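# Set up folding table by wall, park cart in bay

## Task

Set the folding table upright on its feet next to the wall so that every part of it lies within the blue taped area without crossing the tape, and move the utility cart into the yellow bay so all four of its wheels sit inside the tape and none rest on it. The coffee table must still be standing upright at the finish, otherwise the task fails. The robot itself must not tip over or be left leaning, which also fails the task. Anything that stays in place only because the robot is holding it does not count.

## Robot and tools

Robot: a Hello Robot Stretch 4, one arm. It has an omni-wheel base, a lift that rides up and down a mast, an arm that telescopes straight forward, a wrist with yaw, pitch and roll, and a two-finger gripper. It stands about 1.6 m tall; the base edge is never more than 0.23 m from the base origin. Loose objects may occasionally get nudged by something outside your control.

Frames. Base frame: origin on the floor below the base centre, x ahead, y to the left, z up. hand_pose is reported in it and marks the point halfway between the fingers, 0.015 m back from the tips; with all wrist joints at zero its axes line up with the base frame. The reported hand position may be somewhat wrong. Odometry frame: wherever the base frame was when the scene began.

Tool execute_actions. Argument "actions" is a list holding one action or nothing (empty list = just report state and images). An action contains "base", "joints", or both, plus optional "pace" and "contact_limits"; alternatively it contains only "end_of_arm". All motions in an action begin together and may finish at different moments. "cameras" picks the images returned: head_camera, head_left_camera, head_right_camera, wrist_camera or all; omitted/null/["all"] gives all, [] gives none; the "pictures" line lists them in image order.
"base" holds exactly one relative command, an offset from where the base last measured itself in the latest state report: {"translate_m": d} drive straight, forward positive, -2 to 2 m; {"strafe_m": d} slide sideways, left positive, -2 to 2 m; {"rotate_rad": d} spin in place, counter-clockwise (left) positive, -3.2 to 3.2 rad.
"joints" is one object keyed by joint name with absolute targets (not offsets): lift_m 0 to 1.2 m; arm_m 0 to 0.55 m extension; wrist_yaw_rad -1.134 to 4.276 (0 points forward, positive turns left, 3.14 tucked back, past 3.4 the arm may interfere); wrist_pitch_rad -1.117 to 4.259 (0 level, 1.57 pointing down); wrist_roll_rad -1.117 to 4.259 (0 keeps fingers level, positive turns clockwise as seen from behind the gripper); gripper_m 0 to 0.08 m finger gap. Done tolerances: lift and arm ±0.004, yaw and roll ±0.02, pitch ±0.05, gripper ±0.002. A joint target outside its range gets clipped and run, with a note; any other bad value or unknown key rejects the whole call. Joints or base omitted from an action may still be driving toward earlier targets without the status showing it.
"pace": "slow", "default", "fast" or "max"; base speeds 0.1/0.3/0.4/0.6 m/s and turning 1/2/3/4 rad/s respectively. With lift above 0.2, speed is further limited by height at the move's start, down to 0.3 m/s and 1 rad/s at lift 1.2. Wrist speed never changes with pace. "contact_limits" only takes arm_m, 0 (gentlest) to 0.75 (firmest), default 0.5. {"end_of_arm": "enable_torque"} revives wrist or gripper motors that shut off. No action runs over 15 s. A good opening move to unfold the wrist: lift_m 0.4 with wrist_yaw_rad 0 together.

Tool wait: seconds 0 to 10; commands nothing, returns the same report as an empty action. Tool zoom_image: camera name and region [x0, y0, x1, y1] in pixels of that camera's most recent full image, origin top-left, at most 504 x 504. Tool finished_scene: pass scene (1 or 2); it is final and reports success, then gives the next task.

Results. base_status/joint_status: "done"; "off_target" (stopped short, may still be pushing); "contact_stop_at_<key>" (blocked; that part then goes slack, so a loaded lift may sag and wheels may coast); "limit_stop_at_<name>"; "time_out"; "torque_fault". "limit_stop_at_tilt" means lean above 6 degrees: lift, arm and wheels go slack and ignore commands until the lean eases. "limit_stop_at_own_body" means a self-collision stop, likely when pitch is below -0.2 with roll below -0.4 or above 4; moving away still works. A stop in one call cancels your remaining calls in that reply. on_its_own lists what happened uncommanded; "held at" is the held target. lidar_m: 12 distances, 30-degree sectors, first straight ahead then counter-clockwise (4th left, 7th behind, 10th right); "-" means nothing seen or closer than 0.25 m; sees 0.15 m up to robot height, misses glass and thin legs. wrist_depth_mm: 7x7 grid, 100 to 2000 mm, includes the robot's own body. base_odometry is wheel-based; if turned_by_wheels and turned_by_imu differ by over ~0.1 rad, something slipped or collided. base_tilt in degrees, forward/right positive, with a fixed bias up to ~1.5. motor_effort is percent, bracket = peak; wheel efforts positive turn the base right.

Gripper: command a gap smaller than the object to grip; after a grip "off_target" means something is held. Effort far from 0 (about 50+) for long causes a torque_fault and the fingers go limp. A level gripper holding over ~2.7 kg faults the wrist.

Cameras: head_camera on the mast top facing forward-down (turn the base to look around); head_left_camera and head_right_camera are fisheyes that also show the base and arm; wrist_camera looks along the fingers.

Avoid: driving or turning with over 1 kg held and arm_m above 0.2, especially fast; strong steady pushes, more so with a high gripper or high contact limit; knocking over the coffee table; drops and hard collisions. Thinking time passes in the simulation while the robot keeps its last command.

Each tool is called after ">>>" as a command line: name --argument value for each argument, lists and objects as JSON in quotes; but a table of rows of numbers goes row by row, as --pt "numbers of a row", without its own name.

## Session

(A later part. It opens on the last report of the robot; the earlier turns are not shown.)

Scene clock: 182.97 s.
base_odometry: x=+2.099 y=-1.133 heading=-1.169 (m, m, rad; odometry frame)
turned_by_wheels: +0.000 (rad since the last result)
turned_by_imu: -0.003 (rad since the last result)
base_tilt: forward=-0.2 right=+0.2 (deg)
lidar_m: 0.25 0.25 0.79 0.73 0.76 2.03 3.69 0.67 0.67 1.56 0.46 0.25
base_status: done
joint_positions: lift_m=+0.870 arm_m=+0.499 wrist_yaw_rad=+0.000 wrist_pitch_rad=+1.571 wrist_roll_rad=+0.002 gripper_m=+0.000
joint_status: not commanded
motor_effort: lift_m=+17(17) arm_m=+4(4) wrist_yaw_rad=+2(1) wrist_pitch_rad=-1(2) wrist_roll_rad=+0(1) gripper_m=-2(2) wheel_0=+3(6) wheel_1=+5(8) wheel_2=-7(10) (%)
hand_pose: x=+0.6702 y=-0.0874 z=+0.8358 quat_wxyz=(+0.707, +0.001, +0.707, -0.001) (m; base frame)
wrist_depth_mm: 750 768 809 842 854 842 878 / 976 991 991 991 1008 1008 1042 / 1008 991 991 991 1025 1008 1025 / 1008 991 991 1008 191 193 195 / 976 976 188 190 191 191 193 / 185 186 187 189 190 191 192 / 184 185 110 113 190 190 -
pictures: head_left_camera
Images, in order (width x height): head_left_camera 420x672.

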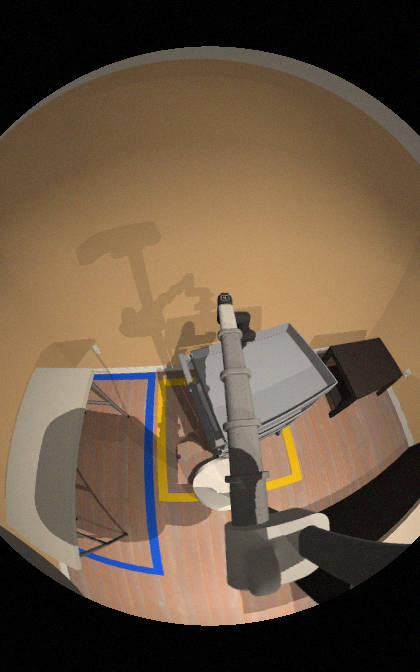

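>>> execute_actions --actions '[{"base":{"strafe_m":0.33},"joints":{"arm_m":0.3},"pace":"slow"}]' --cameras '[]'

>>> execute_actions --actions '[{"joints":{"lift_m":0.97}}]' --cameras '[]'

>>> execute_actions --actions '[{"base":{"translate_m":-0.5},"joints":{"arm_m":0}}]'

Scene clock: 193.80 s.
base_odometry: x=+2.403 y=-1.004 heading=-1.169 (m, m, rad; odometry frame)
turned_by_wheels: +0.000 (rad since the last result)
turned_by_imu: -0.005 (rad since the last result)
base_tilt: forward=-0.2 right=+0.3 (deg)
lidar_m: 0.30 0.62 0.42 0.40 0.41 0.55 3.71 1.14 0.91 1.59 0.26 0.25
base_status: done
joint_positions: lift_m=+0.870 arm_m=+0.301 wrist_yaw_rad=+0.001 wrist_pitch_rad=+1.569 wrist_roll_rad=+0.002 gripper_m=+0.000
joint_status: all done
motor_effort: lift_m=+17(17) arm_m=-4(6) wrist_yaw_rad=-2(7) wrist_pitch_rad=+4(18) wrist_roll_rad=+1(0) gripper_m=-2(2) wheel_0=-3(14) wheel_1=+1(8) wheel_2=+0(5) (%)
hand_pose: x=+0.4723 y=-0.0874 z=+0.8358 quat_wxyz=(+0.708, +0.001, +0.706, -0.001) (m; base frame)
wrist_depth_mm: 146 150 184 195 197 198 - / 146 155 193 195 195 196 198 / 171 147 191 193 194 196 197 / 137 143 190 192 193 195 196 / 125 976 190 191 191 193 194 / 118 976 153 189 191 191 193 / 117 976 110 113 190 191 -
pictures: none
No camera images: the call's "cameras" was empty. Leave "cameras" out to get every camera's image.

Scene clock: 195.23 s.
base_odometry: x=+2.403 y=-1.004 heading=-1.169 (m, m, rad; odometry frame)
turned_by_wheels: +0.000 (rad since the last result)
turned_by_imu: +0.000 (rad since the last result)
base_tilt: forward=-0.2 right=+0.3 (deg)
lidar_m: 0.29 0.64 0.42 0.39 0.43 0.57 3.69 1.15 0.91 1.63 0.27 0.25
base_status: not commanded
joint_positions: lift_m=+0.970 arm_m=+0.301 wrist_yaw_rad=+0.000 wrist_pitch_rad=+1.570 wrist_roll_rad=+0.002 gripper_m=+0.000
joint_status: all done
motor_effort: lift_m=+23(24) arm_m=-5(5) wrist_yaw_rad=+1(1) wrist_pitch_rad=+0(4) wrist_roll_rad=+0(1) gripper_m=-3(3) wheel_0=-2(3) wheel_1=+1(1) wheel_2=+0(0) (%)
hand_pose: x=+0.4720 y=-0.0874 z=+0.9353 quat_wxyz=(+0.707, +0.001, +0.707, -0.001) (m; base frame)
wrist_depth_mm: 1060 1060 1098 246 272 301 301 / 1078 1078 254 296 297 298 301 / 1098 236 291 294 296 298 298 / 1060 224 290 291 294 297 297 / 1078 224 290 289 291 294 296 / 1078 1060 1078 289 291 291 296 / 1060 1042 110 113 287 291 291
pictures: none
No camera images: the call's "cameras" was empty. Leave "cameras" out to get every camera's image.

Scene clock: 198.37 s.
base_odometry: x=+2.207 y=-0.544 heading=-1.169 (m, m, rad; odometry frame)
turned_by_wheels: +0.000 (rad since the last result)
turned_by_imu: -0.001 (rad since the last result)
base_tilt: forward=-0.1 right=+0.2 (deg)
lidar_m: 0.67 0.58 0.40 0.37 1.18 1.53 3.18 3.24 0.81 0.76 1.68 0.67
base_status: done
joint_positions: lift_m=+0.970 arm_m=+0.001 wrist_yaw_rad=+0.000 wrist_pitch_rad=+1.570 wrist_roll_rad=+0.002 gripper_m=+0.000
joint_status: all done
motor_effort: lift_m=+22(23) arm_m=-4(7) wrist_yaw_rad=+1(0) wrist_pitch_rad=-1(1) wrist_roll_rad=+3(1) gripper_m=-1(2) wheel_0=+0(4) wheel_1=+0(8) wheel_2=+0(8) (%)
hand_pose: x=+0.1722 y=-0.0874 z=+0.9353 quat_wxyz=(+0.707, +0.001, +0.707, -0.001) (m; base frame)
wrist_depth_mm: 1098 1098 1118 1118 1138 1160 1138 / 1098 1118 1098 1118 1138 1138 1160 / 1078 1078 1098 1098 1118 1138 1118 / 1078 1098 1098 1118 1098 1138 1160 / 1078 1098 891 878 1098 1098 1098 / 1060 1078 866 866 1098 1098 960 / 1042 1078 110 112 1078 1118 917
pictures: head_camera, head_left_camera, head_right_camera, wrist_camera
camera_calibration (this result's frames):
wrist_camera: T_world_to_cam=[[-0.00159084, -0.999447, 0.0332255, -0.121729], [-0.999965, 0.00131889, -0.00820523, 0.235324], [0.00815687, -0.0332374, -0.999414, 1.07997], [0, 0, 0, 1]] pos_world=[0.226313, -0.0860767, 1.08532]
Images, in order (width x height): head_camera 420x560, head_left_camera 420x672, head_right_camera 420x672, wrist_camera 616x392.

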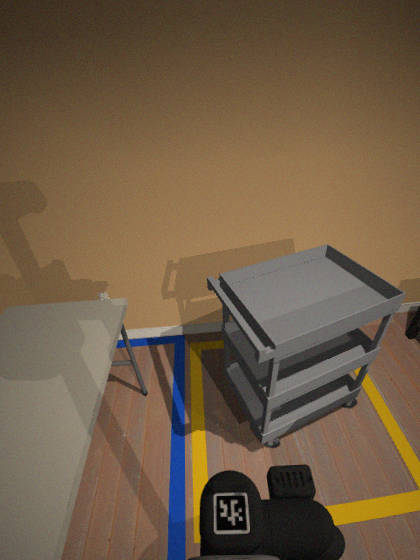

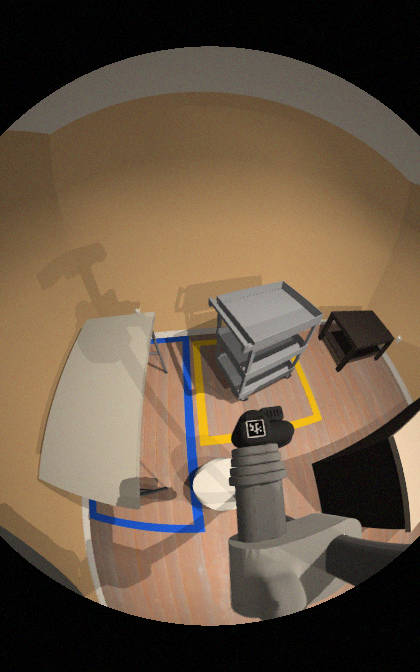

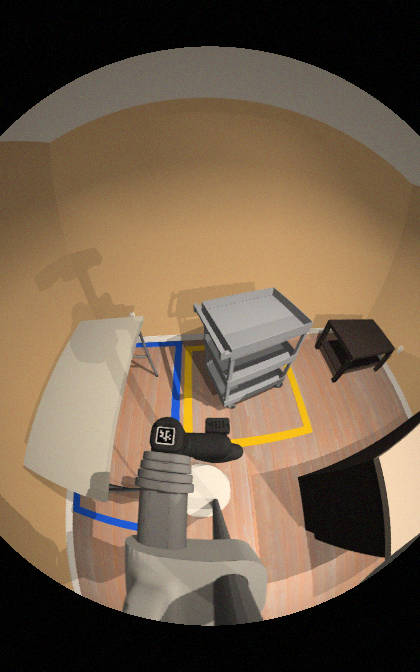

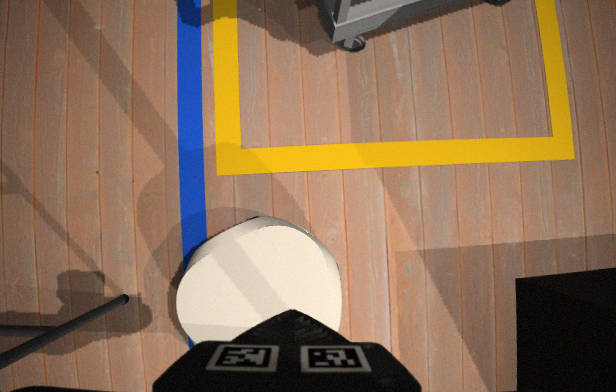

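>>> finished_scene --scene 2

The scene is finished: the task was done.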